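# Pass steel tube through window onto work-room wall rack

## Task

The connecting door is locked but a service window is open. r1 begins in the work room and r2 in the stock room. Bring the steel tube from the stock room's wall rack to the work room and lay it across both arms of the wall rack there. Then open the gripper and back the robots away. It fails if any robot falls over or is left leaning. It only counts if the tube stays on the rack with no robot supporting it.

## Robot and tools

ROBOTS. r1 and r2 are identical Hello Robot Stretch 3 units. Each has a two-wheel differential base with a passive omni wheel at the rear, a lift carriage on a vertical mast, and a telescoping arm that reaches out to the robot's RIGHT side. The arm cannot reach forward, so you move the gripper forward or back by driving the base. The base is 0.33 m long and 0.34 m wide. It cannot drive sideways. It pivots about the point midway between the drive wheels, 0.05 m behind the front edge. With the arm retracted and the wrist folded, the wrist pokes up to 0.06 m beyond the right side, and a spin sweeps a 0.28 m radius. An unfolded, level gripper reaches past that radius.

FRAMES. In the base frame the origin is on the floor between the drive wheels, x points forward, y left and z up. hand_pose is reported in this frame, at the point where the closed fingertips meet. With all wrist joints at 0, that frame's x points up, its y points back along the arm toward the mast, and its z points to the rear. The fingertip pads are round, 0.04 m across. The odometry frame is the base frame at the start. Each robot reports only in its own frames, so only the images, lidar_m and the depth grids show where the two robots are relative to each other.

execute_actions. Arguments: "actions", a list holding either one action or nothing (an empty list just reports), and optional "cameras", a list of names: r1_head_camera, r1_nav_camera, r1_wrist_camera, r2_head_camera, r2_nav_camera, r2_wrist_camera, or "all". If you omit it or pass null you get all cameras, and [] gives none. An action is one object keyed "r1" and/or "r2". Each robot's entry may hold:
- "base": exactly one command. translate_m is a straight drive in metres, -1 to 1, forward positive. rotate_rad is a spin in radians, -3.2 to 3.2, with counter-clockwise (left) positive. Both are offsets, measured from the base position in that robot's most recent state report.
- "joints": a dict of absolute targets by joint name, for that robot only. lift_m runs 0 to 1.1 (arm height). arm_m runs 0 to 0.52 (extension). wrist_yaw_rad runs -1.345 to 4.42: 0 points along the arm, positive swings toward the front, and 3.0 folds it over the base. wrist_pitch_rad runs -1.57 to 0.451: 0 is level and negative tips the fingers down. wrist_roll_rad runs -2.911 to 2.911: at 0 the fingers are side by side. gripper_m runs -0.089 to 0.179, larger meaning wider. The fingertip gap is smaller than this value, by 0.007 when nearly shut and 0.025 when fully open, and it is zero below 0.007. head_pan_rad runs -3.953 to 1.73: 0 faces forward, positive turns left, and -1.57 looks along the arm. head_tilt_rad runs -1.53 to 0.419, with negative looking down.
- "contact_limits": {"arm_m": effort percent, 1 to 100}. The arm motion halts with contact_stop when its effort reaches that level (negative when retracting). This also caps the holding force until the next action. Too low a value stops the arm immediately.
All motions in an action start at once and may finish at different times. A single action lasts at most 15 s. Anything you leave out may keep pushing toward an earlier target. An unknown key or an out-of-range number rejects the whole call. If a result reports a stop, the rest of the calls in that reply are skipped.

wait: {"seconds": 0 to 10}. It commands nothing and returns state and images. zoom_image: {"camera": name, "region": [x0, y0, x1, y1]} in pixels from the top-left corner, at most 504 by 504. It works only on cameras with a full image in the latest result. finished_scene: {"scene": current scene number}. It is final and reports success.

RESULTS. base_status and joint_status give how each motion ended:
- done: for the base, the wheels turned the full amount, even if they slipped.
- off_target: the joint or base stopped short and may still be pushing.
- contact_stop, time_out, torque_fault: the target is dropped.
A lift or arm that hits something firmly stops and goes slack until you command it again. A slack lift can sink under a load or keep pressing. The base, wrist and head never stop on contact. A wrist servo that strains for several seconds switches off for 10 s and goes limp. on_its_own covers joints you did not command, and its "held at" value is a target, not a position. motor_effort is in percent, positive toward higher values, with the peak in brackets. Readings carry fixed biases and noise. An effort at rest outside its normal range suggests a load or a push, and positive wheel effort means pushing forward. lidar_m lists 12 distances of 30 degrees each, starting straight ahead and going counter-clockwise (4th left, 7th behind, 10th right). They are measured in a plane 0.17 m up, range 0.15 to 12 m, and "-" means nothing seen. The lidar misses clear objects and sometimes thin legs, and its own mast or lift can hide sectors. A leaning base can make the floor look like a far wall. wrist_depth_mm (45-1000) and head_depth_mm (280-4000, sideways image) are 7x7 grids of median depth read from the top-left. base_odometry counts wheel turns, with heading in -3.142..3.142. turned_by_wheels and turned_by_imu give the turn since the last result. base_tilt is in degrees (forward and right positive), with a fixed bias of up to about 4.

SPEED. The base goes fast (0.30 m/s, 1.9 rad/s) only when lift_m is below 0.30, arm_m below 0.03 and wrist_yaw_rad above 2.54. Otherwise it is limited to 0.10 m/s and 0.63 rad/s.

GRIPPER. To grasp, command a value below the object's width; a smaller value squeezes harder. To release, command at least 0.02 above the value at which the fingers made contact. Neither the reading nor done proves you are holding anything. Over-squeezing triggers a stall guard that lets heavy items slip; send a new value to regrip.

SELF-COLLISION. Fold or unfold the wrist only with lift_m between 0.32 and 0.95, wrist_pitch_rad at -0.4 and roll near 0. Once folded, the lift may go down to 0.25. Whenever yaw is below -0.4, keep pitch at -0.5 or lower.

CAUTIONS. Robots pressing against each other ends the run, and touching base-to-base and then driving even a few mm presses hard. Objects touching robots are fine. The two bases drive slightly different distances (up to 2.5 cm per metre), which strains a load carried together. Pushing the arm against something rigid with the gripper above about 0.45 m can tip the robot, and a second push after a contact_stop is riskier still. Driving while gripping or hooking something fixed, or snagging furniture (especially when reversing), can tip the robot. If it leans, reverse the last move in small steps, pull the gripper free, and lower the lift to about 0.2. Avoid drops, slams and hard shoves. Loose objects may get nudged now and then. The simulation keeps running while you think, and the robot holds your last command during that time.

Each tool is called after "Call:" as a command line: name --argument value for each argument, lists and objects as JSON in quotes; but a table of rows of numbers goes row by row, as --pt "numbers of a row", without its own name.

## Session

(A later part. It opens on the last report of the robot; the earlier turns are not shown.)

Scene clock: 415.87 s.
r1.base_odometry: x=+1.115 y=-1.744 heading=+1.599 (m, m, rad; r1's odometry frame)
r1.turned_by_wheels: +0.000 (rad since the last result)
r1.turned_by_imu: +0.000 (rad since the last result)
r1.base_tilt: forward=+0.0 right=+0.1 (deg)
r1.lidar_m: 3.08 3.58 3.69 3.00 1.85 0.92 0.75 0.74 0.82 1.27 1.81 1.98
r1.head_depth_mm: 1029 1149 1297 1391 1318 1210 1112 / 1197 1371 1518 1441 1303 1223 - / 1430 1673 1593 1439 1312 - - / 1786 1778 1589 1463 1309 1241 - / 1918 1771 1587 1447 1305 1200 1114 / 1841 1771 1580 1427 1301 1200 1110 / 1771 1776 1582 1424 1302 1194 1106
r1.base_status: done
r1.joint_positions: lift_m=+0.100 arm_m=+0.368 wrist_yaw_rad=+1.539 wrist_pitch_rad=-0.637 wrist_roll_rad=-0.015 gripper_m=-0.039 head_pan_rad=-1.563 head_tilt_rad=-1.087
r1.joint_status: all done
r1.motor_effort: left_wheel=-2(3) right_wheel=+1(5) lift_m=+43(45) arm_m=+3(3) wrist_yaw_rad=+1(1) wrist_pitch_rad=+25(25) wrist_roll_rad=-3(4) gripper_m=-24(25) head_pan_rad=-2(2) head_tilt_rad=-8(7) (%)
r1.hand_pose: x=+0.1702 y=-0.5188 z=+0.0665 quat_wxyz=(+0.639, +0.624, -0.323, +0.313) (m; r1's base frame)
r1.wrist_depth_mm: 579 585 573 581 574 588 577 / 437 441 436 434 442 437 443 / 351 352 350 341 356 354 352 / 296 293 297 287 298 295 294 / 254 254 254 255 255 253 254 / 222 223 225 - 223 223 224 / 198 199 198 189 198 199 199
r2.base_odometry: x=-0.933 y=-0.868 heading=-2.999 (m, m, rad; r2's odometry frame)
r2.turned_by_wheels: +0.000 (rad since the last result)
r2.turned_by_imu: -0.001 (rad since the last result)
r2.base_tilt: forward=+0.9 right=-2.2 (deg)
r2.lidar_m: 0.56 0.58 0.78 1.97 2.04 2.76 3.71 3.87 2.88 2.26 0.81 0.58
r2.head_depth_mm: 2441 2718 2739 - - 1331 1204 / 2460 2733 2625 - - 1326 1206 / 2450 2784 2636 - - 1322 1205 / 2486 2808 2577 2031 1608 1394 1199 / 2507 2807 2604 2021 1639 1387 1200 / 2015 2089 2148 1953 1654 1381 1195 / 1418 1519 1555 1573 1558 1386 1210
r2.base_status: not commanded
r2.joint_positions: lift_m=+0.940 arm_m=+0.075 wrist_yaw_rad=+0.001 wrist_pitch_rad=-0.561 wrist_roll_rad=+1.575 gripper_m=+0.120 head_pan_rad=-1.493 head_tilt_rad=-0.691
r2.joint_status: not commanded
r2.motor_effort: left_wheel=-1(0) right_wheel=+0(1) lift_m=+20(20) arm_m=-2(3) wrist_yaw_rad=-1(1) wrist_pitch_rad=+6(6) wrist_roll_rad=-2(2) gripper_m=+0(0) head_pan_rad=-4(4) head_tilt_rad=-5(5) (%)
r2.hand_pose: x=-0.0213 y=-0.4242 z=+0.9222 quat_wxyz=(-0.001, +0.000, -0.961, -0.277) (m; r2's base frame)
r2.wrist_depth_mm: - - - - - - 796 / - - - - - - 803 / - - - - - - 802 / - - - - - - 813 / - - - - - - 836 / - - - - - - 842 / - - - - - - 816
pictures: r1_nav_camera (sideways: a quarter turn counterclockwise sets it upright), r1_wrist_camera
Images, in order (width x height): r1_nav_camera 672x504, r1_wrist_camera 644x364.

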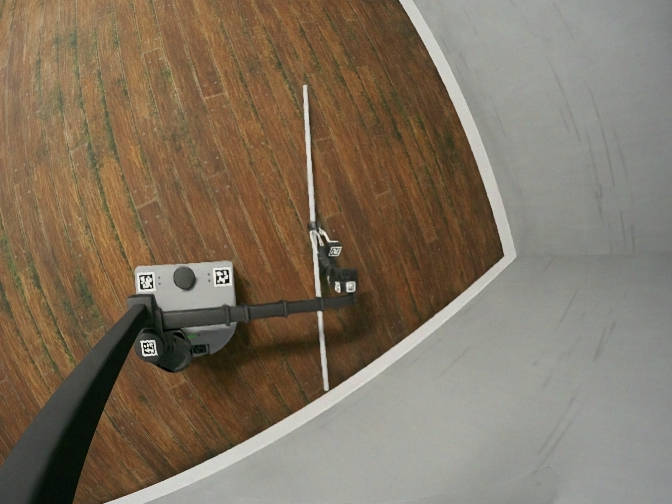

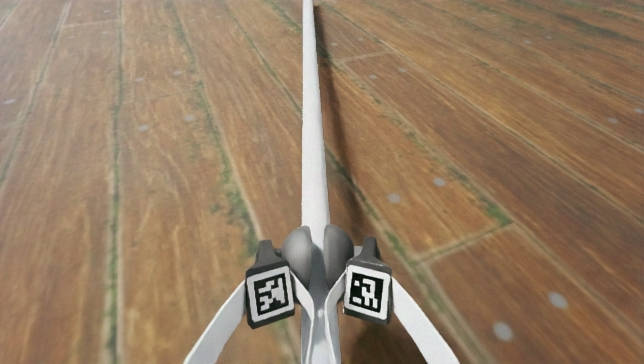

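Call:
execute_actions --actions '[{"r1":{"base":{"translate_m":0.06},"joints":{"lift_m":0.18,"arm_m":0.2,"head_pan_rad":-0.9,"head_tilt_rad":-1.3}}}]' --cameras '["r1_wrist_camera","r1_nav_camera"]'

Call:
execute_actions --actions '[{"r1":{"joints":{"arm_m":0.0,"wrist_yaw_rad":1.57}}}]' --cameras '["r1_wrist_camera","r1_nav_camera","r1_head_camera"]'

Scene clock: 422.83 s.
r1.base_odometry: x=+1.113 y=-1.684 heading=+1.599 (m, m, rad; r1's odometry frame)
r1.turned_by_wheels: +0.000 (rad since the last result)
r1.turned_by_imu: +0.000 (rad since the last result)
r1.base_tilt: forward=+0.0 right=+0.0 (deg)
r1.lidar_m: 3.05 3.53 3.72 3.02 1.99 0.99 0.80 0.46 0.40 1.37 1.79 1.96
r1.head_depth_mm: 1583 1487 1409 1331 1265 1205 1149 / 1584 1490 1402 1350 1261 1197 1143 / 1570 1480 1397 1319 1276 - - / 1560 1473 1399 1317 1270 - - / 1563 1470 1388 1320 1249 1204 1147 / 1567 1476 1377 1309 1248 1184 1139 / 1557 1469 1391 1315 1241 1189 1132
r1.base_status: done
r1.joint_positions: lift_m=+0.180 arm_m=+0.200 wrist_yaw_rad=+1.539 wrist_pitch_rad=-0.639 wrist_roll_rad=-0.015 gripper_m=-0.039 head_pan_rad=-0.907 head_tilt_rad=-1.285
r1.joint_status: all done
r1.motor_effort: left_wheel=-2(4) right_wheel=+1(5) lift_m=+43(45) arm_m=-4(5) wrist_yaw_rad=+0(0) wrist_pitch_rad=+25(26) wrist_roll_rad=-3(3) gripper_m=-24(24) head_pan_rad=+3(32) head_tilt_rad=-9(34) (%)
r1.hand_pose: x=+0.1698 y=-0.3515 z=+0.1461 quat_wxyz=(+0.639, +0.624, -0.322, +0.312) (m; r1's base frame)
r1.wrist_depth_mm: 783 795 802 793 799 783 807 / 599 598 608 575 600 607 605 / 481 490 483 473 495 483 492 / 407 404 408 397 412 410 412 / 350 352 347 351 352 352 349 / 308 310 307 - 311 307 309 / 273 273 275 264 276 274 276
r2.base_odometry: x=-0.933 y=-0.868 heading=-2.999 (m, m, rad; r2's odometry frame)
r2.turned_by_wheels: +0.000 (rad since the last result)
r2.turned_by_imu: -0.001 (rad since the last result)
r2.base_tilt: forward=+0.8 right=-2.1 (deg)
r2.lidar_m: 0.56 0.58 0.78 1.97 2.04 2.76 3.73 3.86 2.88 2.26 0.81 0.58
r2.head_depth_mm: 2429 2731 2733 - - 1338 1201 / 2432 2705 2581 - - 1325 1198 / 2468 2766 2608 - - 1332 1203 / 2504 2813 2617 2033 1609 1390 1192 / 2511 2860 2578 2012 1637 1392 1196 / 2026 2107 2163 1945 1645 1396 1199 / 1421 1529 1554 1586 1567 1386 1200
r2.base_status: not commanded
r2.joint_positions: lift_m=+0.940 arm_m=+0.075 wrist_yaw_rad=+0.001 wrist_pitch_rad=-0.561 wrist_roll_rad=+1.575 gripper_m=+0.120 head_pan_rad=-1.493 head_tilt_rad=-0.691
r2.joint_status: not commanded
r2.motor_effort: left_wheel=-1(1) right_wheel=+0(1) lift_m=+20(19) arm_m=-2(2) wrist_yaw_rad=-1(1) wrist_pitch_rad=+6(6) wrist_roll_rad=-2(2) gripper_m=+0(0) head_pan_rad=-4(4) head_tilt_rad=-5(5) (%)
r2.hand_pose: x=-0.0213 y=-0.4242 z=+0.9222 quat_wxyz=(-0.001, +0.000, -0.961, -0.277) (m; r2's base frame)
r2.wrist_depth_mm: - - - - - - 798 / - - - - - - 801 / - - - - - - 817 / - - - - - - 822 / - - - - - - 827 / - - - - - - 825 / - - - - - - 816
pictures: r1_nav_camera (sideways: a quarter turn counterclockwise sets it upright), r1_wrist_camera
Images, in order (width x height): r1_nav_camera 672x504, r1_wrist_camera 644x364.

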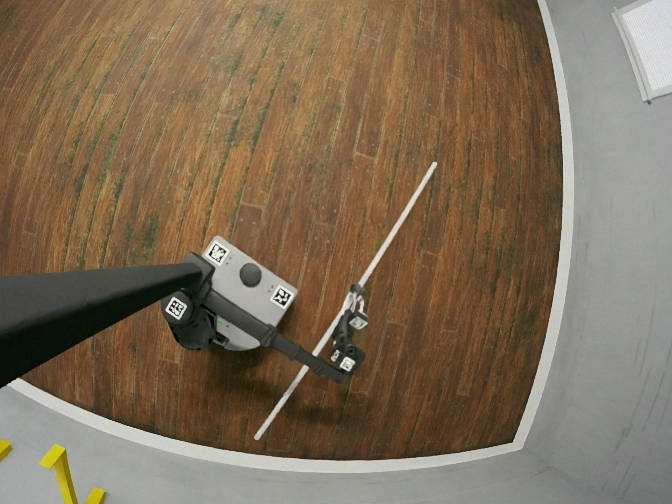

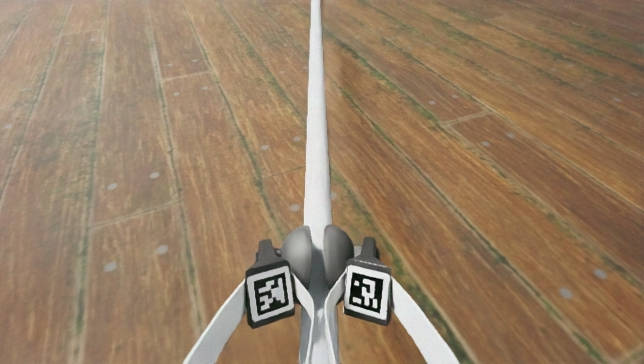

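Scene clock: 425.53 s.
r1.base_odometry: x=+1.113 y=-1.684 heading=+1.599 (m, m, rad; r1's odometry frame)
r1.turned_by_wheels: +0.000 (rad since the last result)
r1.turned_by_imu: +0.000 (rad since the last result)
r1.base_tilt: forward=-0.1 right=+0.0 (deg)
r1.lidar_m: 3.04 3.52 3.71 3.01 1.99 0.99 0.81 0.80 0.88 1.36 1.78 2.15
r1.head_depth_mm: 1590 1489 1408 1329 1274 1207 1156 / 1581 1492 1408 1330 1262 1188 1144 / 1581 1476 1395 1323 - - - / 1573 1483 1385 1323 1270 - - / 1551 1472 1392 1313 1245 1197 1138 / 1564 1473 1392 1312 1243 1191 1137 / 1550 1463 1389 1314 1249 1187 1134
r1.base_status: not commanded
r1.joint_positions: lift_m=+0.180 arm_m=+0.000 wrist_yaw_rad=+1.571 wrist_pitch_rad=-0.602 wrist_roll_rad=-0.026 gripper_m=-0.039 head_pan_rad=-0.907 head_tilt_rad=-1.285
r1.joint_status: all done
r1.motor_effort: left_wheel=-2(3) right_wheel=+1(2) lift_m=+39(43) arm_m=-5(7) wrist_yaw_rad=+0(6) wrist_pitch_rad=+10(26) wrist_roll_rad=+2(3) gripper_m=-19(27) head_pan_rad=+3(3) head_tilt_rad=-9(9) (%)
r1.hand_pose: x=+0.1761 y=-0.1453 z=+0.1534 quat_wxyz=(+0.630, +0.622, -0.321, +0.337) (m; r1's base frame)
r1.wrist_depth_mm: 895 929 906 901 922 945 957 / 652 651 662 674 673 668 688 / 521 511 528 523 524 530 528 / 428 423 428 436 432 437 439 / 364 364 365 379 369 370 371 / 315 319 318 - 322 320 326 / 282 280 283 276 282 287 284
r2.base_odometry: x=-0.933 y=-0.868 heading=-2.999 (m, m, rad; r2's odometry frame)
r2.turned_by_wheels: +0.000 (rad since the last result)
r2.turned_by_imu: -0.001 (rad since the last result)
r2.base_tilt: forward=+1.0 right=-2.2 (deg)
r2.lidar_m: 0.56 0.58 0.78 1.97 2.03 2.75 3.72 3.86 2.88 2.26 0.81 0.59
r2.head_depth_mm: 2422 2724 2742 - - 1337 1209 / 2476 2725 2600 - - 1330 1207 / 2474 2778 2602 - - 1331 1197 / 2480 2802 2619 1987 1608 1395 1197 / 2502 2842 2632 2009 1647 1397 1208 / 2024 2082 2130 1937 1638 1393 1200 / 1422 1520 1558 1590 1551 1385 1197
r2.base_status: not commanded
r2.joint_positions: lift_m=+0.940 arm_m=+0.075 wrist_yaw_rad=+0.001 wrist_pitch_rad=-0.561 wrist_roll_rad=+1.575 gripper_m=+0.120 head_pan_rad=-1.493 head_tilt_rad=-0.691
r2.joint_status: not commanded
r2.motor_effort: left_wheel=-1(1) right_wheel=+0(1) lift_m=+19(19) arm_m=-2(2) wrist_yaw_rad=-1(1) wrist_pitch_rad=+6(6) wrist_roll_rad=-2(2) gripper_m=+0(1) head_pan_rad=-5(4) head_tilt_rad=-5(5) (%)
r2.hand_pose: x=-0.0213 y=-0.4242 z=+0.9222 quat_wxyz=(-0.001, +0.000, -0.961, -0.277) (m; r2's base frame)
r2.wrist_depth_mm: - - - - - - 789 / - - - - - - 805 / - - - - - - 822 / - - - - - - 836 / - - - - - - 815 / - - - - - - 843 / - - - - - - 814
pictures: r1_head_camera (sideways: a quarter turn clockwise sets it upright), r1_nav_camera (sideways: a quarter turn counterclockwise sets it upright), r1_wrist_camera
Images, in order (width x height): r1_head_camera 896x504, r1_nav_camera 672x504, r1_wrist_camera 644x364.

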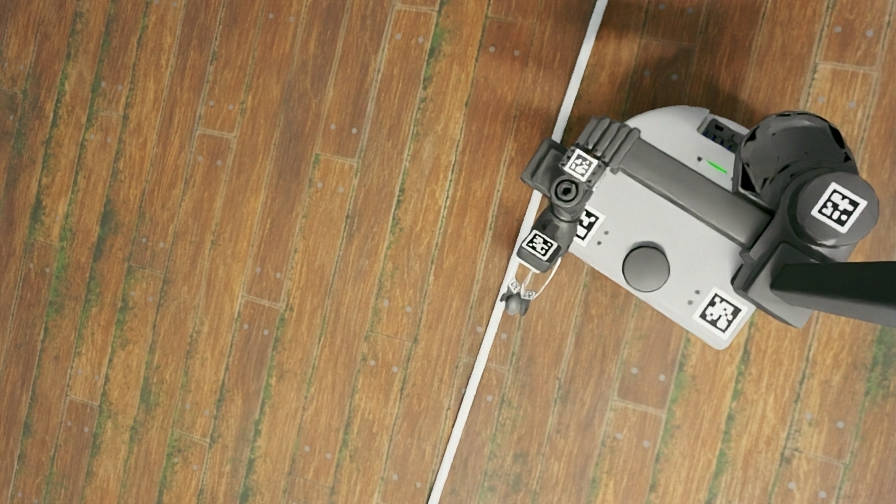

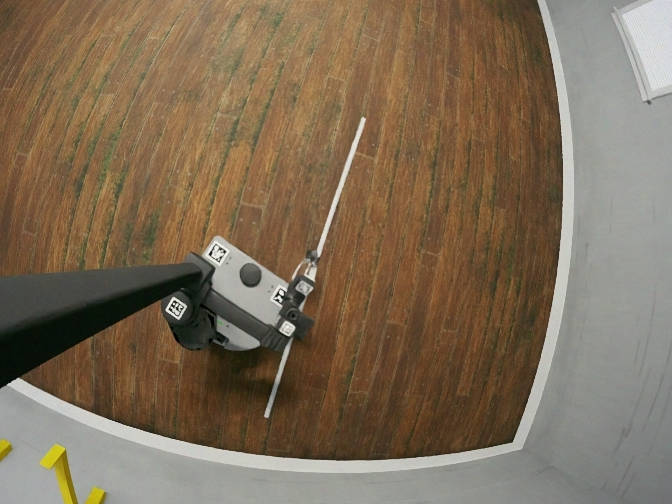

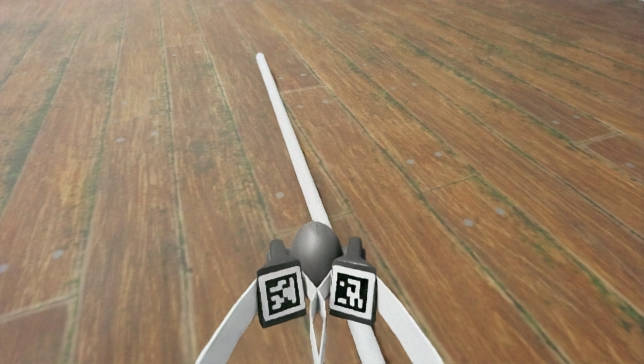

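Call:
execute_actions --actions '[{"r1":{"base":{"rotate_rad":0.28},"joints":{"arm_m":0.07,"wrist_yaw_rad":1.54,"gripper_m":0.05,"lift_m":0.15,"head_pan_rad":-1.57,"head_tilt_rad":-1.3}}}]' --cameras '["r1_wrist_camera","r1_nav_camera","r1_head_camera"]'

Scene clock: 432.27 s.
r1.base_odometry: x=+1.113 y=-1.684 heading=+1.879 (m, m, rad; r1's odometry frame)
r1.turned_by_wheels: +0.280 (rad since the last result)
r1.turned_by_imu: +0.274 (rad since the last result)
r1.base_tilt: forward=-0.1 right=+0.0 (deg)
r1.lidar_m: 3.52 3.59 3.20 2.98 1.26 0.85 0.80 0.81 1.04 1.78 1.81 2.33
r1.head_depth_mm: 1581 1489 1406 1332 1272 1208 1148 / 1582 1489 1402 1330 1277 - 1149 / 1585 1483 1386 1330 - - - / 1576 1486 1381 1338 - - 1138 / 1570 1477 1396 1323 1251 1194 1145 / 1565 1468 1381 1310 1253 1194 1143 / 1564 1465 1383 1313 1246 1190 1138
r1.base_status: done
r1.joint_positions: lift_m=+0.150 arm_m=+0.070 wrist_yaw_rad=+1.543 wrist_pitch_rad=-0.601 wrist_roll_rad=-0.026 gripper_m=+0.050 head_pan_rad=-1.563 head_tilt_rad=-1.285
r1.joint_status: all done
r1.motor_effort: left_wheel=-2(8) right_wheel=+2(5) lift_m=+25(33) arm_m=+4(4) wrist_yaw_rad=-2(3) wrist_pitch_rad=+10(10) wrist_roll_rad=+2(2) gripper_m=+0(98) head_pan_rad=-3(32) head_tilt_rad=-10(8) (%)
r1.hand_pose: x=+0.1762 y=-0.2203 z=+0.1242 quat_wxyz=(+0.635, +0.617, -0.330, +0.329) (m; r1's base frame)
r1.wrist_depth_mm: 799 815 833 822 857 842 857 / 599 597 590 612 607 617 611 / 471 466 469 475 479 480 483 / 382 380 386 391 395 397 396 / 327 328 341 331 342 334 336 / 284 285 294 287 295 291 291 / 254 254 251 255 255 257 256
r2.base_odometry: x=-0.933 y=-0.868 heading=-2.999 (m, m, rad; r2's odometry frame)
r2.turned_by_wheels: +0.000 (rad since the last result)
r2.turned_by_imu: -0.001 (rad since the last result)
r2.base_tilt: forward=+0.9 right=-2.0 (deg)
r2.lidar_m: 0.56 0.58 0.78 1.97 2.04 2.75 3.73 3.87 2.87 2.27 0.81 0.59
r2.head_depth_mm: 2451 2723 2756 - - 1329 1200 / 2448 2690 2581 - - 1334 1202 / 2435 2783 2642 - - 1329 1201 / 2483 2816 2578 2012 1597 1381 1195 / 2504 2794 2564 2008 1659 1398 1203 / 2030 2084 2128 1947 1636 1389 1198 / 1428 1525 1558 1598 1556 1380 1197
r2.base_status: not commanded
r2.joint_positions: lift_m=+0.940 arm_m=+0.075 wrist_yaw_rad=+0.001 wrist_pitch_rad=-0.561 wrist_roll_rad=+1.575 gripper_m=+0.120 head_pan_rad=-1.493 head_tilt_rad=-0.691
r2.joint_status: not commanded
r2.motor_effort: left_wheel=-1(1) right_wheel=+0(0) lift_m=+19(20) arm_m=-3(1) wrist_yaw_rad=-1(1) wrist_pitch_rad=+6(6) wrist_roll_rad=-2(2) gripper_m=+0(0) head_pan_rad=-5(4) head_tilt_rad=-6(5) (%)
r2.hand_pose: x=-0.0213 y=-0.4242 z=+0.9222 quat_wxyz=(-0.001, +0.000, -0.961, -0.277) (m; r2's base frame)
r2.wrist_depth_mm: - - - - - - 800 / - - - - - - 802 / - - - - - - 816 / - - - - - - 820 / - - - - - - 842 / - - - - - - 839 / - - - - - - 800
pictures: r1_head_camera (sideways: a quarter turn clockwise sets it upright), r1_nav_camera (sideways: a quarter turn counterclockwise sets it upright), r1_wrist_camera
Images, in order (width x height): r1_head_camera 896x504, r1_nav_camera 672x504, r1_wrist_camera 644x364.

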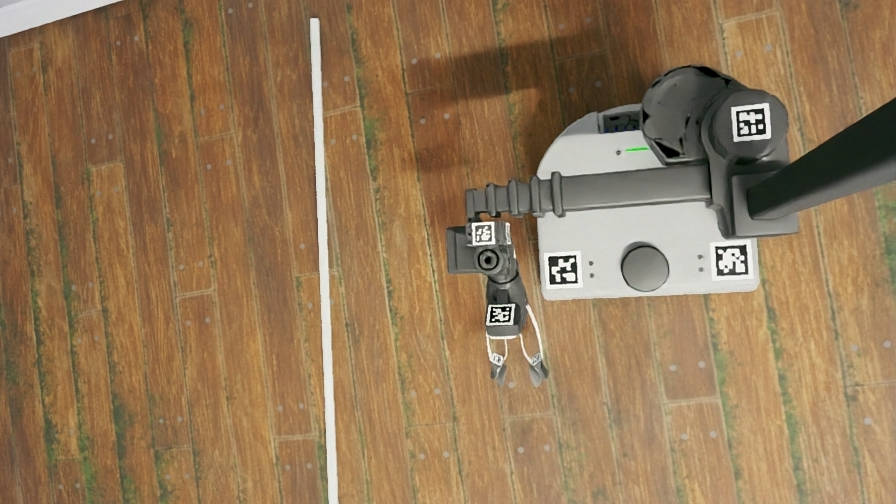

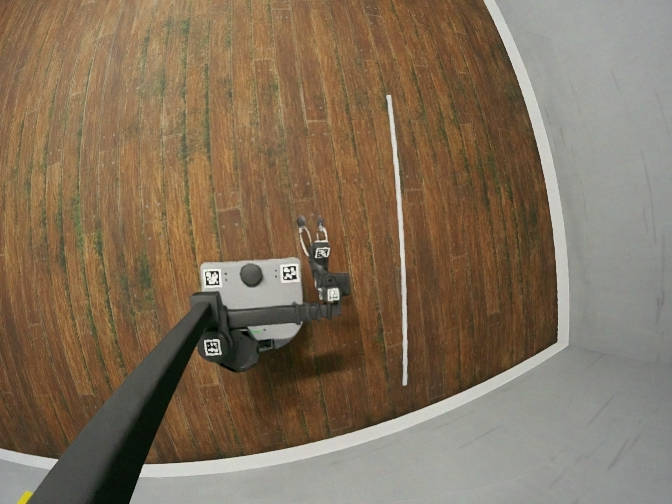

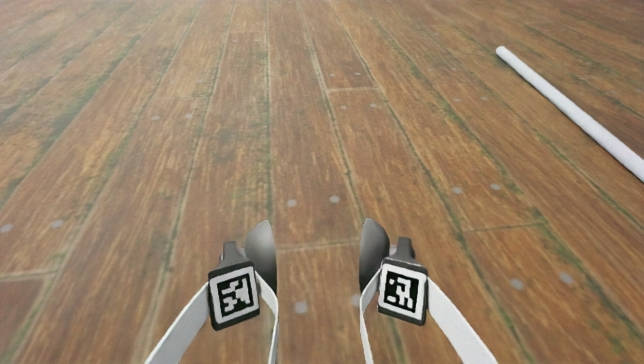

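Call:
execute_actions --actions '[{"r1":{"joints":{"arm_m":0.49,"wrist_yaw_rad":1.57,"lift_m":0.1,"head_tilt_rad":-1.1,"wrist_roll_rad":-0.005}}}]' --cameras '["r1_wrist_camera","r1_head_camera"]'

Scene clock: 438.97 s.
r1.base_odometry: x=+1.113 y=-1.684 heading=+1.879 (m, m, rad; r1's odometry frame)
r1.turned_by_wheels: +0.000 (rad since the last result)
r1.turned_by_imu: +0.001 (rad since the last result)
r1.base_tilt: forward=+0.0 right=+0.1 (deg)
r1.lidar_m: 3.51 3.59 3.20 2.98 1.25 0.85 0.80 0.81 1.05 1.78 1.81 2.33
r1.head_depth_mm: 1670 1694 1586 1433 1311 1205 1112 / 1872 1755 1572 1432 1320 1217 - / 1869 1750 1574 1428 1307 - - / 1839 1751 1600 1409 1307 1240 - / 1860 1744 1571 1396 1300 1198 1111 / 1803 1742 1557 1405 1308 1195 1104 / 1768 1740 1557 1394 1295 1194 1104
r1.base_status: not commanded
r1.joint_positions: lift_m=+0.100 arm_m=+0.490 wrist_yaw_rad=+1.567 wrist_pitch_rad=-0.601 wrist_roll_rad=-0.012 gripper_m=+0.050 head_pan_rad=-1.563 head_tilt_rad=-1.100
r1.joint_status: all done
r1.motor_effort: left_wheel=-2(2) right_wheel=+2(2) lift_m=+25(25) arm_m=+4(4) wrist_yaw_rad=+2(2) wrist_pitch_rad=+9(10) wrist_roll_rad=+3(3) gripper_m=+0(0) head_pan_rad=-2(2) head_tilt_rad=+0(24) (%)
r1.hand_pose: x=+0.1763 y=-0.6355 z=+0.0742 quat_wxyz=(+0.629, +0.623, -0.326, +0.332) (m; r1's base frame)
r1.wrist_depth_mm: 674 666 672 672 676 668 671 / 491 489 491 491 486 487 486 / 381 383 383 384 379 378 387 / 313 317 317 315 316 317 315 / 268 267 276 261 271 268 267 / 234 233 239 230 235 233 234 / 206 206 203 204 202 207 207
r2.base_odometry: x=-0.933 y=-0.868 heading=-2.999 (m, m, rad; r2's odometry frame)
r2.turned_by_wheels: +0.000 (rad since the last result)
r2.turned_by_imu: -0.001 (rad since the last result)
r2.base_tilt: forward=+0.9 right=-2.1 (deg)
r2.lidar_m: 0.56 0.58 0.78 1.97 2.04 2.76 3.72 3.86 2.88 2.27 0.80 0.59
r2.head_depth_mm: 2447 2729 2749 - - 1330 1203 / 2439 2759 2567 - - 1329 1206 / 2456 2772 2631 - - 1333 1200 / 2470 2786 2606 2014 1599 1390 1201 / 2517 2805 2554 2029 1638 1388 1210 / 2047 2101 2159 1944 1647 1389 1195 / 1418 1519 1561 1583 1555 1393 1203
r2.base_status: not commanded
r2.joint_positions: lift_m=+0.940 arm_m=+0.075 wrist_yaw_rad=+0.001 wrist_pitch_rad=-0.561 wrist_roll_rad=+1.575 gripper_m=+0.120 head_pan_rad=-1.493 head_tilt_rad=-0.691
r2.joint_status: not commanded
r2.motor_effort: left_wheel=-1(0) right_wheel=+0(1) lift_m=+20(19) arm_m=-2(2) wrist_yaw_rad=-1(1) wrist_pitch_rad=+6(6) wrist_roll_rad=-2(2) gripper_m=+1(0) head_pan_rad=-4(4) head_tilt_rad=-6(5) (%)
r2.hand_pose: x=-0.0213 y=-0.4242 z=+0.9222 quat_wxyz=(-0.001, +0.000, -0.961, -0.277) (m; r2's base frame)
r2.wrist_depth_mm: - - - - - - 803 / - - - - - - 805 / - - - - - - 831 / - - - - - - 825 / - - - - - - 829 / - - - - - - 822 / - - - - - - 821
pictures: r1_head_camera (sideways: a quarter turn clockwise sets it upright), r1_wrist_camera
Images, in order (width x height): r1_head_camera 896x504, r1_wrist_camera 644x364.

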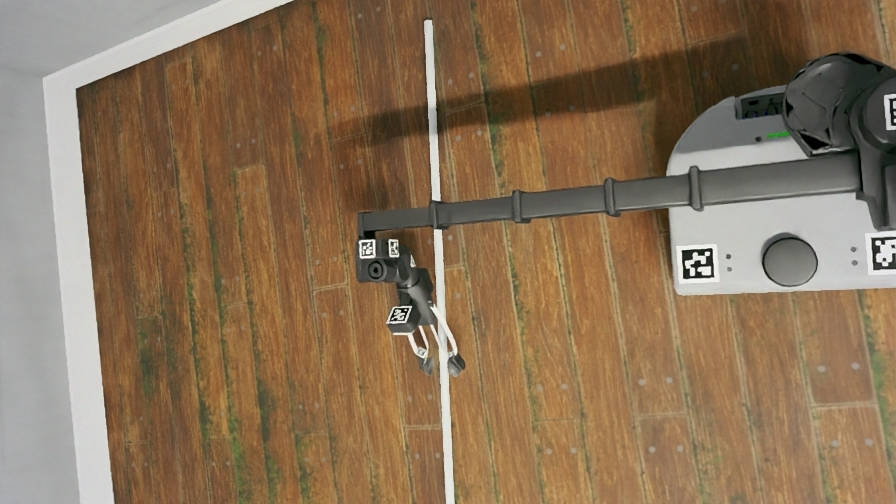

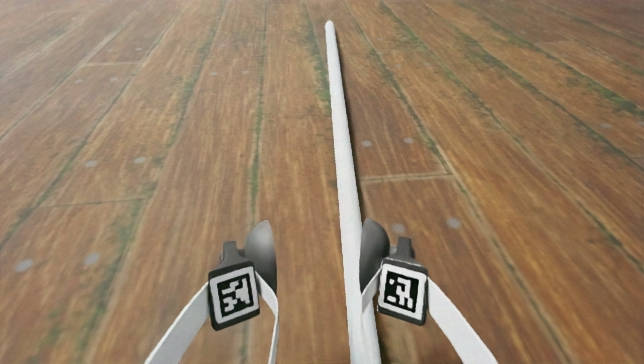

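Call:
execute_actions --actions '[{"r1":{"base":{"translate_m":-0.062},"joints":{"arm_m":0.519,"lift_m":0.055}}}]' --cameras '["r1_wrist_camera","r1_head_camera"]'

Scene clock: 442.43 s.
r1.base_odometry: x=+1.132 y=-1.743 heading=+1.879 (m, m, rad; r1's odometry frame)
r1.turned_by_wheels: +0.000 (rad since the last result)
r1.turned_by_imu: +0.001 (rad since the last result)
r1.base_tilt: forward=+0.0 right=+0.0 (deg)
r1.lidar_m: 3.59 3.65 3.17 2.98 1.16 0.79 0.74 0.75 0.97 1.79 1.83 2.34
r1.head_depth_mm: 1536 1599 1563 1432 1309 1206 1113 / 1860 1752 1575 1426 1301 1220 - / 1889 1748 1565 1428 1295 - - / 1862 1754 1594 1408 1303 1238 - / 1833 1741 1564 1412 1304 1194 1116 / 1826 1750 1564 1409 1300 1202 1110 / 1779 1754 1562 1398 1295 1199 1107
r1.base_status: done
r1.joint_positions: lift_m=+0.055 arm_m=+0.519 wrist_yaw_rad=+1.567 wrist_pitch_rad=-0.601 wrist_roll_rad=-0.012 gripper_m=+0.050 head_pan_rad=-1.563 head_tilt_rad=-1.100
r1.joint_status: all done
r1.motor_effort: left_wheel=-2(8) right_wheel=+1(3) lift_m=+24(24) arm_m=+4(3) wrist_yaw_rad=+3(4) wrist_pitch_rad=+9(9) wrist_roll_rad=+3(3) gripper_m=+0(0) head_pan_rad=-2(2) head_tilt_rad=+0(1) (%)
r1.hand_pose: x=+0.1764 y=-0.6644 z=+0.0293 quat_wxyz=(+0.629, +0.623, -0.327, +0.332) (m; r1's base frame)
r1.wrist_depth_mm: 537 530 530 528 533 532 535 / 385 387 384 380 386 387 383 / 304 304 301 290 303 301 303 / 249 251 250 242 249 250 249 / 213 213 219 205 215 213 211 / 184 184 189 178 186 184 184 / 163 163 161 159 163 162 163
r2.base_odometry: x=-0.933 y=-0.868 heading=-2.999 (m, m, rad; r2's odometry frame)
r2.turned_by_wheels: +0.000 (rad since the last result)
r2.turned_by_imu: -0.001 (rad since the last result)
r2.base_tilt: forward=+1.0 right=-2.1 (deg)
r2.lidar_m: 0.56 0.58 0.78 1.97 2.04 2.75 3.73 3.88 2.88 2.26 0.81 0.59
r2.head_depth_mm: 2416 2725 2760 - - 1335 1209 / 2439 2743 2598 - - 1328 1205 / 2480 2779 2626 - - 1332 1205 / 2466 2851 2611 2020 1591 1393 1199 / 2485 2804 2595 2007 1647 1394 1202 / 2022 2089 2185 1981 1652 1389 1200 / 1433 1524 1551 1580 1554 1388 1199
r2.base_status: not commanded
r2.joint_positions: lift_m=+0.940 arm_m=+0.075 wrist_yaw_rad=+0.001 wrist_pitch_rad=-0.561 wrist_roll_rad=+1.575 gripper_m=+0.120 head_pan_rad=-1.493 head_tilt_rad=-0.691
r2.joint_status: not commanded
r2.motor_effort: left_wheel=-1(1) right_wheel=+0(1) lift_m=+19(19) arm_m=-2(2) wrist_yaw_rad=-1(1) wrist_pitch_rad=+6(6) wrist_roll_rad=-2(2) gripper_m=+0(0) head_pan_rad=-4(4) head_tilt_rad=-6(5) (%)
r2.hand_pose: x=-0.0213 y=-0.4242 z=+0.9222 quat_wxyz=(-0.001, +0.000, -0.961, -0.277) (m; r2's base frame)
r2.wrist_depth_mm: - - - - - - 782 / - - - - - - 813 / - - - - - - 804 / - - - - - - 821 / - - - - - - 820 / - - - - - - 815 / - - - - - - 821
pictures: r1_head_camera (sideways: a quarter turn clockwise sets it upright), r1_wrist_camera
Images, in order (width x height): r1_head_camera 896x504, r1_wrist_camera 644x364.

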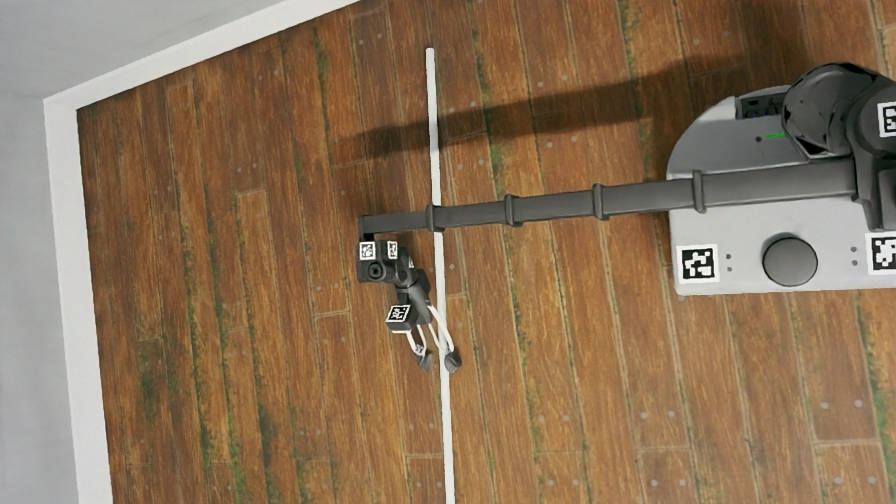

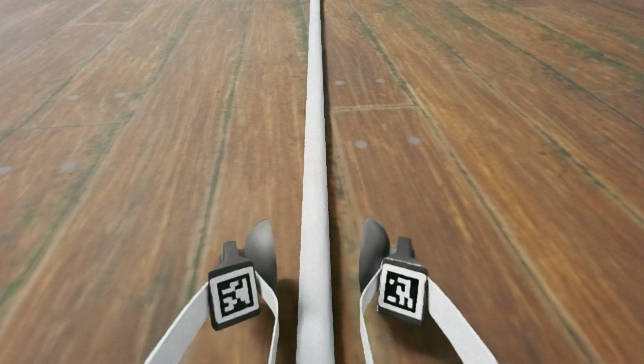

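Call:
execute_actions --actions '[{"r1":{"joints":{"lift_m":0.04,"gripper_m":0.028,"wrist_yaw_rad":1.585}}}]' --cameras '[]'

Call:
execute_actions --actions '[{"r1":{"joints":{"gripper_m":-0.04}}}]' --cameras '[]'

Call:
execute_actions --actions '[{"r1":{"joints":{"lift_m":0.1}}}]' --cameras '["r1_wrist_camera"]'

Call:
execute_actions --actions '[{"r1":{"joints":{"lift_m":0.23,"arm_m":0.12,"head_pan_rad":-0.9,"head_tilt_rad":-1.3}}}]' --cameras '["r1_wrist_camera","r1_head_camera"]'

Scene clock: 447.23 s.
r1.base_odometry: x=+1.132 y=-1.743 heading=+1.879 (m, m, rad; r1's odometry frame)
r1.turned_by_wheels: +0.000 (rad since the last result)
r1.turned_by_imu: +0.000 (rad since the last result)
r1.base_tilt: forward=+0.0 right=+0.0 (deg)
r1.lidar_m: 3.57 3.67 3.20 2.98 1.16 0.79 0.74 0.75 0.96 1.79 1.82 2.34
r1.head_depth_mm: 1533 1627 1561 1435 1305 1206 1118 / 1846 1757 1578 1432 1306 1220 - / 1891 1755 1567 1421 1307 - - / 1850 1756 1586 1406 1306 1231 - / 1837 1751 1573 1402 1303 1197 1109 / 1789 1735 1563 1401 1299 1200 1114 / 1782 1753 1563 1400 1295 1196 1110
r1.base_status: not commanded
r1.joint_positions: lift_m=+0.041 arm_m=+0.519 wrist_yaw_rad=+1.582 wrist_pitch_rad=-0.578 wrist_roll_rad=-0.012 gripper_m=+0.028 head_pan_rad=-1.563 head_tilt_rad=-1.100
r1.joint_status: all done
r1.motor_effort: left_wheel=-10(10) right_wheel=+11(11) lift_m=+19(25) arm_m=+4(4) wrist_yaw_rad=+1(2) wrist_pitch_rad=+0(9) wrist_roll_rad=+3(3) gripper_m=-3(87) head_pan_rad=-2(2) head_tilt_rad=+0(1) (%)
r1.hand_pose: x=+0.1801 y=-0.6614 z=+0.0191 quat_wxyz=(+0.622, +0.621, -0.329, +0.344) (m; r1's base frame)
r1.wrist_depth_mm: 540 540 537 540 530 543 530 / 377 386 383 378 379 378 380 / 294 293 292 294 293 291 294 / 241 239 239 230 240 238 240 / 202 201 202 195 201 201 201 / 174 175 179 163 179 175 173 / 153 153 150 146 154 154 154
r2.base_odometry: x=-0.933 y=-0.868 heading=-2.999 (m, m, rad; r2's odometry frame)
r2.turned_by_wheels: +0.000 (rad since the last result)
r2.turned_by_imu: -0.001 (rad since the last result)
r2.base_tilt: forward=+0.9 right=-2.1 (deg)
r2.lidar_m: 0.56 0.58 0.78 1.97 2.04 2.76 3.72 3.84 2.87 2.26 0.81 0.58
r2.head_depth_mm: 2423 2747 2724 - - 1335 1206 / 2458 2745 2620 - - 1337 1200 / 2476 2786 2588 - - 1328 1198 / 2502 2785 2625 2015 1602 1378 1196 / 2488 2803 2586 2018 1650 1380 1197 / 2029 2077 2127 1961 1652 1392 1198 / 1424 1523 1563 1603 1567 1386 1197
r2.base_status: not commanded
r2.joint_positions: lift_m=+0.940 arm_m=+0.075 wrist_yaw_rad=+0.001 wrist_pitch_rad=-0.561 wrist_roll_rad=+1.575 gripper_m=+0.120 head_pan_rad=-1.493 head_tilt_rad=-0.691
r2.joint_status: not commanded
r2.motor_effort: left_wheel=-1(0) right_wheel=+0(0) lift_m=+19(19) arm_m=-2(2) wrist_yaw_rad=-1(1) wrist_pitch_rad=+6(6) wrist_roll_rad=-2(2) gripper_m=+0(0) head_pan_rad=-3(4) head_tilt_rad=-5(6) (%)
r2.hand_pose: x=-0.0213 y=-0.4242 z=+0.9222 quat_wxyz=(-0.001, +0.000, -0.961, -0.277) (m; r2's base frame)
r2.wrist_depth_mm: - - - - - - 781 / - - - - - - 814 / - - - - - - 825 / - - - - - - 822 / - - - - - - 821 / - - - - - - 842 / - - - - - - 826
pictures: none
No camera images: the call's "cameras" was empty. Leave "cameras" out to get every camera's image.

Scene clock: 448.40 s.
r1.base_odometry: x=+1.132 y=-1.743 heading=+1.879 (m, m, rad; r1's odometry frame)
r1.turned_by_wheels: +0.001 (rad since the last result)
r1.turned_by_imu: +0.001 (rad since the last result)
r1.base_tilt: forward=+0.0 right=+0.1 (deg)
r1.lidar_m: 3.58 3.63 3.19 2.98 1.16 0.79 0.74 0.75 0.97 1.79 1.82 2.34
r1.head_depth_mm: 1538 1606 1561 1432 1308 1203 1114 / 1856 1773 1573 1430 1313 1218 - / 1882 1751 1572 1424 1323 - - / 1853 1751 1580 1409 1305 1238 - / 1856 1737 1569 1402 1296 1202 1110 / 1805 1744 1568 1404 1306 1194 1108 / 1771 1737 1563 1395 1296 1195 1105
r1.base_status: not commanded
r1.joint_positions: lift_m=+0.040 arm_m=+0.519 wrist_yaw_rad=+1.582 wrist_pitch_rad=-0.570 wrist_roll_rad=-0.012 gripper_m=-0.039 head_pan_rad=-1.563 head_tilt_rad=-1.100
r1.joint_status: all done
r1.motor_effort: left_wheel=+0(10) right_wheel=-2(11) lift_m=+21(22) arm_m=+3(4) wrist_yaw_rad=+1(3) wrist_pitch_rad=-4(4) wrist_roll_rad=+3(3) gripper_m=-25(100) head_pan_rad=-2(2) head_tilt_rad=+0(1) (%)
r1.hand_pose: x=+0.1814 y=-0.6614 z=+0.0206 quat_wxyz=(+0.621, +0.620, -0.332, +0.347) (m; r1's base frame)
r1.wrist_depth_mm: 559 555 559 560 550 555 558 / 388 386 383 385 389 391 387 / 297 295 297 299 301 298 297 / 241 244 242 234 243 242 242 / 203 204 203 203 204 203 201 / 176 175 176 - 175 176 175 / 154 155 154 147 155 154 154
r2.base_odometry: x=-0.933 y=-0.868 heading=-2.999 (m, m, rad; r2's odometry frame)
r2.turned_by_wheels: +0.000 (rad since the last result)
r2.turned_by_imu: +0.000 (rad since the last result)
r2.base_tilt: forward=+0.9 right=-2.0 (deg)
r2.lidar_m: 0.56 0.58 0.78 1.97 2.04 2.76 3.73 3.85 2.89 2.26 0.81 0.59
r2.head_depth_mm: 2436 2736 2756 - - 1332 1198 / 2458 2734 2639 - - 1331 1199 / 2458 2815 2613 - - 1335 1205 / 2500 2794 2581 2024 1599 1389 1201 / 2519 2785 2586 2014 1650 1392 1203 / 2040 2065 2154 1962 1647 1387 1197 / 1433 1523 1561 1602 1567 1381 1204
r2.base_status: not commanded
r2.joint_positions: lift_m=+0.940 arm_m=+0.075 wrist_yaw_rad=+0.001 wrist_pitch_rad=-0.561 wrist_roll_rad=+1.575 gripper_m=+0.120 head_pan_rad=-1.493 head_tilt_rad=-0.691
r2.joint_status: not commanded
r2.motor_effort: left_wheel=-1(1) right_wheel=+0(0) lift_m=+19(19) arm_m=-3(2) wrist_yaw_rad=-1(1) wrist_pitch_rad=+6(6) wrist_roll_rad=-2(2) gripper_m=+0(0) head_pan_rad=-4(4) head_tilt_rad=-5(5) (%)
r2.hand_pose: x=-0.0213 y=-0.4242 z=+0.9222 quat_wxyz=(-0.001, +0.000, -0.961, -0.277) (m; r2's base frame)
r2.wrist_depth_mm: - - - - - - 792 / - - - - - - 804 / - - - - - - 818 / - - - - - - 810 / - - - - - - 833 / - - - - - - 845 / - - - - - - 825
pictures: none
No camera images: the call's "cameras" was empty. Leave "cameras" out to get every camera's image.

Scene clock: 449.80 s.
r1.base_odometry: x=+1.132 y=-1.743 heading=+1.879 (m, m, rad; r1's odometry frame)
r1.turned_by_wheels: +0.000 (rad since the last result)
r1.turned_by_imu: +0.000 (rad since the last result)
r1.base_tilt: forward=+0.1 right=+0.1 (deg)
r1.lidar_m: 3.58 3.65 3.18 2.97 1.16 0.79 0.74 0.75 0.96 1.79 1.82 2.33
r1.head_depth_mm: 1527 1608 1561 1415 1312 1208 1117 / 1849 1765 1566 1412 1310 1219 - / 1881 1760 1586 1424 1304 - - / 1877 1768 1591 1380 1301 1230 - / 1833 1753 1571 1402 1300 1195 1114 / 1800 1732 1556 1409 1302 1199 1107 / 1782 1732 1562 1397 1302 1189 1112
r1.base_status: not commanded
r1.joint_positions: lift_m=+0.100 arm_m=+0.519 wrist_yaw_rad=+1.582 wrist_pitch_rad=-0.637 wrist_roll_rad=-0.012 gripper_m=-0.039 head_pan_rad=-1.563 head_tilt_rad=-1.100
r1.joint_status: all done
r1.motor_effort: left_wheel=-1(1) right_wheel=+1(2) lift_m=+43(45) arm_m=+4(3) wrist_yaw_rad=+2(2) wrist_pitch_rad=+25(27) wrist_roll_rad=+3(3) gripper_m=-25(26) head_pan_rad=-2(2) head_tilt_rad=+1(0) (%)
r1.hand_pose: x=+0.1703 y=-0.6616 z=+0.0665 quat_wxyz=(+0.632, +0.631, -0.311, +0.326) (m; r1's base frame)
r1.wrist_depth_mm: 600 588 591 585 574 585 575 / 443 440 439 437 440 442 442 / 353 351 351 339 355 354 351 / 294 297 297 286 295 295 297 / 254 252 256 252 253 252 253 / 223 223 223 - 223 223 221 / 200 196 198 189 197 198 198
r2.base_odometry: x=-0.933 y=-0.868 heading=-2.999 (m, m, rad; r2's odometry frame)
r2.turned_by_wheels: +0.000 (rad since the last result)
r2.turned_by_imu: +0.000 (rad since the last result)
r2.base_tilt: forward=+0.9 right=-2.2 (deg)
r2.lidar_m: 0.56 0.58 0.78 1.97 2.04 2.76 3.73 3.86 2.88 2.26 0.81 0.58
r2.head_depth_mm: 2437 2732 2785 - - 1330 1206 / 2441 2749 2612 - - 1330 1203 / 2461 2763 2604 - - 1331 1203 / 2469 2803 2601 2019 1603 1381 1201 / 2481 2813 2636 2026 1651 1386 1197 / 2023 2104 2140 1954 1629 1382 1199 / 1419 1517 1564 1598 1553 1393 1200
r2.base_status: not commanded
r2.joint_positions: lift_m=+0.940 arm_m=+0.075 wrist_yaw_rad=+0.001 wrist_pitch_rad=-0.561 wrist_roll_rad=+1.575 gripper_m=+0.120 head_pan_rad=-1.493 head_tilt_rad=-0.691
r2.joint_status: not commanded
r2.motor_effort: left_wheel=+0(1) right_wheel=+0(0) lift_m=+19(19) arm_m=-2(2) wrist_yaw_rad=-1(1) wrist_pitch_rad=+6(6) wrist_roll_rad=-2(2) gripper_m=+1(0) head_pan_rad=-4(4) head_tilt_rad=-6(5) (%)
r2.hand_pose: x=-0.0213 y=-0.4242 z=+0.9222 quat_wxyz=(-0.001, +0.000, -0.961, -0.277) (m; r2's base frame)
r2.wrist_depth_mm: - - - - - - 803 / - - - - - - 817 / - - - - - - 818 / - - - - - - 813 / - - - - - - 824 / - - - - - - 849 / - - - - - - 813
pictures: r1_wrist_camera
Images, in order (width x height): r1_wrist_camera 644x364.

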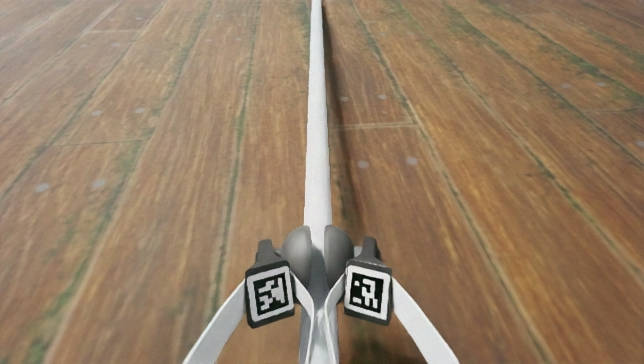

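Scene clock: 453.93 s.
r1.base_odometry: x=+1.132 y=-1.743 heading=+1.879 (m, m, rad; r1's odometry frame)
r1.turned_by_wheels: +0.000 (rad since the last result)
r1.turned_by_imu: +0.000 (rad since the last result)
r1.base_tilt: forward=+0.0 right=+0.1 (deg)
r1.lidar_m: 3.59 3.66 3.16 2.97 1.16 0.79 0.74 0.75 0.96 1.79 1.82 0.43
r1.head_depth_mm: 1582 1494 1403 1335 1266 1204 1151 / 1577 1487 1408 1344 1245 1203 1134 / 1571 1482 1405 1340 1267 - - / 1570 1474 1389 1327 1275 - - / 1562 1465 1390 1312 1251 1205 1143 / 1560 1470 1394 1317 1243 1193 1141 / 1550 1467 1369 1318 1251 1191 1135
r1.base_status: not commanded
r1.joint_positions: lift_m=+0.230 arm_m=+0.120 wrist_yaw_rad=+1.583 wrist_pitch_rad=-0.637 wrist_roll_rad=-0.012 gripper_m=-0.039 head_pan_rad=-0.907 head_tilt_rad=-1.284
r1.joint_status: all done
r1.motor_effort: left_wheel=-1(2) right_wheel=+1(1) lift_m=+43(43) arm_m=-5(5) wrist_yaw_rad=+1(3) wrist_pitch_rad=+25(25) wrist_roll_rad=+3(3) gripper_m=-25(25) head_pan_rad=+3(34) head_tilt_rad=-10(30) (%)
r1.hand_pose: x=+0.1702 y=-0.2631 z=+0.1964 quat_wxyz=(+0.632, +0.631, -0.310, +0.326) (m; r1's base frame)
r1.wrist_depth_mm: 927 943 949 928 955 928 938 / 710 714 732 673 725 723 712 / 572 568 578 555 569 583 576 / 476 471 480 465 480 484 477 / 413 418 411 412 413 415 416 / 361 363 363 - 363 367 358 / 324 322 322 309 322 322 322
r2.base_odometry: x=-0.933 y=-0.868 heading=-2.999 (m, m, rad; r2's odometry frame)
r2.turned_by_wheels: +0.000 (rad since the last result)
r2.turned_by_imu: -0.001 (rad since the last result)
r2.base_tilt: forward=+0.9 right=-2.2 (deg)
r2.lidar_m: 0.56 0.58 0.78 1.97 2.04 2.76 3.72 3.84 2.87 2.26 0.81 0.58
r2.head_depth_mm: 2449 2738 2689 - - 1329 1202 / 2436 2767 2613 - - 1335 1201 / 2435 2774 2599 - - 1328 1207 / 2483 2803 2596 2009 1606 1393 1202 / 2504 2797 2615 2029 1636 1377 1203 / 2058 2094 2136 1979 1646 1385 1197 / 1425 1534 1551 1590 1565 1390 1209
r2.base_status: not commanded
r2.joint_positions: lift_m=+0.940 arm_m=+0.075 wrist_yaw_rad=+0.001 wrist_pitch_rad=-0.561 wrist_roll_rad=+1.575 gripper_m=+0.120 head_pan_rad=-1.493 head_tilt_rad=-0.691
r2.joint_status: not commanded
r2.motor_effort: left_wheel=-1(1) right_wheel=+0(1) lift_m=+19(20) arm_m=-3(2) wrist_yaw_rad=-1(1) wrist_pitch_rad=+6(6) wrist_roll_rad=-2(2) gripper_m=+1(0) head_pan_rad=-4(4) head_tilt_rad=-6(6) (%)
r2.hand_pose: x=-0.0213 y=-0.4242 z=+0.9222 quat_wxyz=(-0.001, +0.000, -0.961, -0.277) (m; r2's base frame)
r2.wrist_depth_mm: - - - - - - 804 / - - - - - - 817 / - - - - - - 800 / - - - - - - 812 / - - - - - - 832 / - - - - - - 849 / - - - - - - 832
pictures: r1_head_camera (sideways: a quarter turn clockwise sets it upright), r1_wrist_camera
Images, in order (width x height): r1_head_camera 896x504, r1_wrist_camera 644x364.

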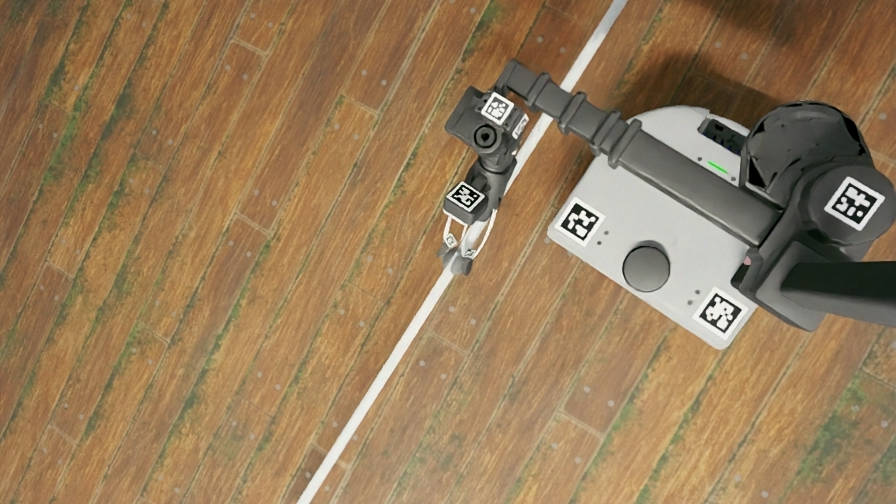

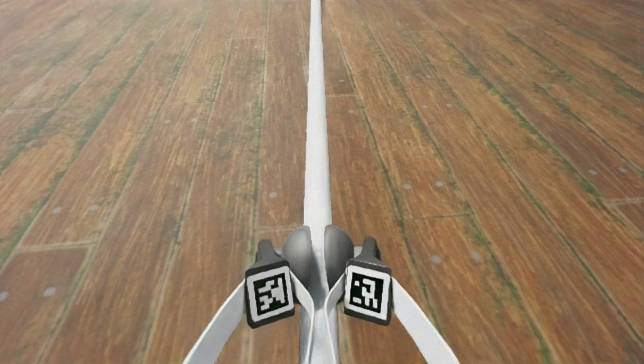

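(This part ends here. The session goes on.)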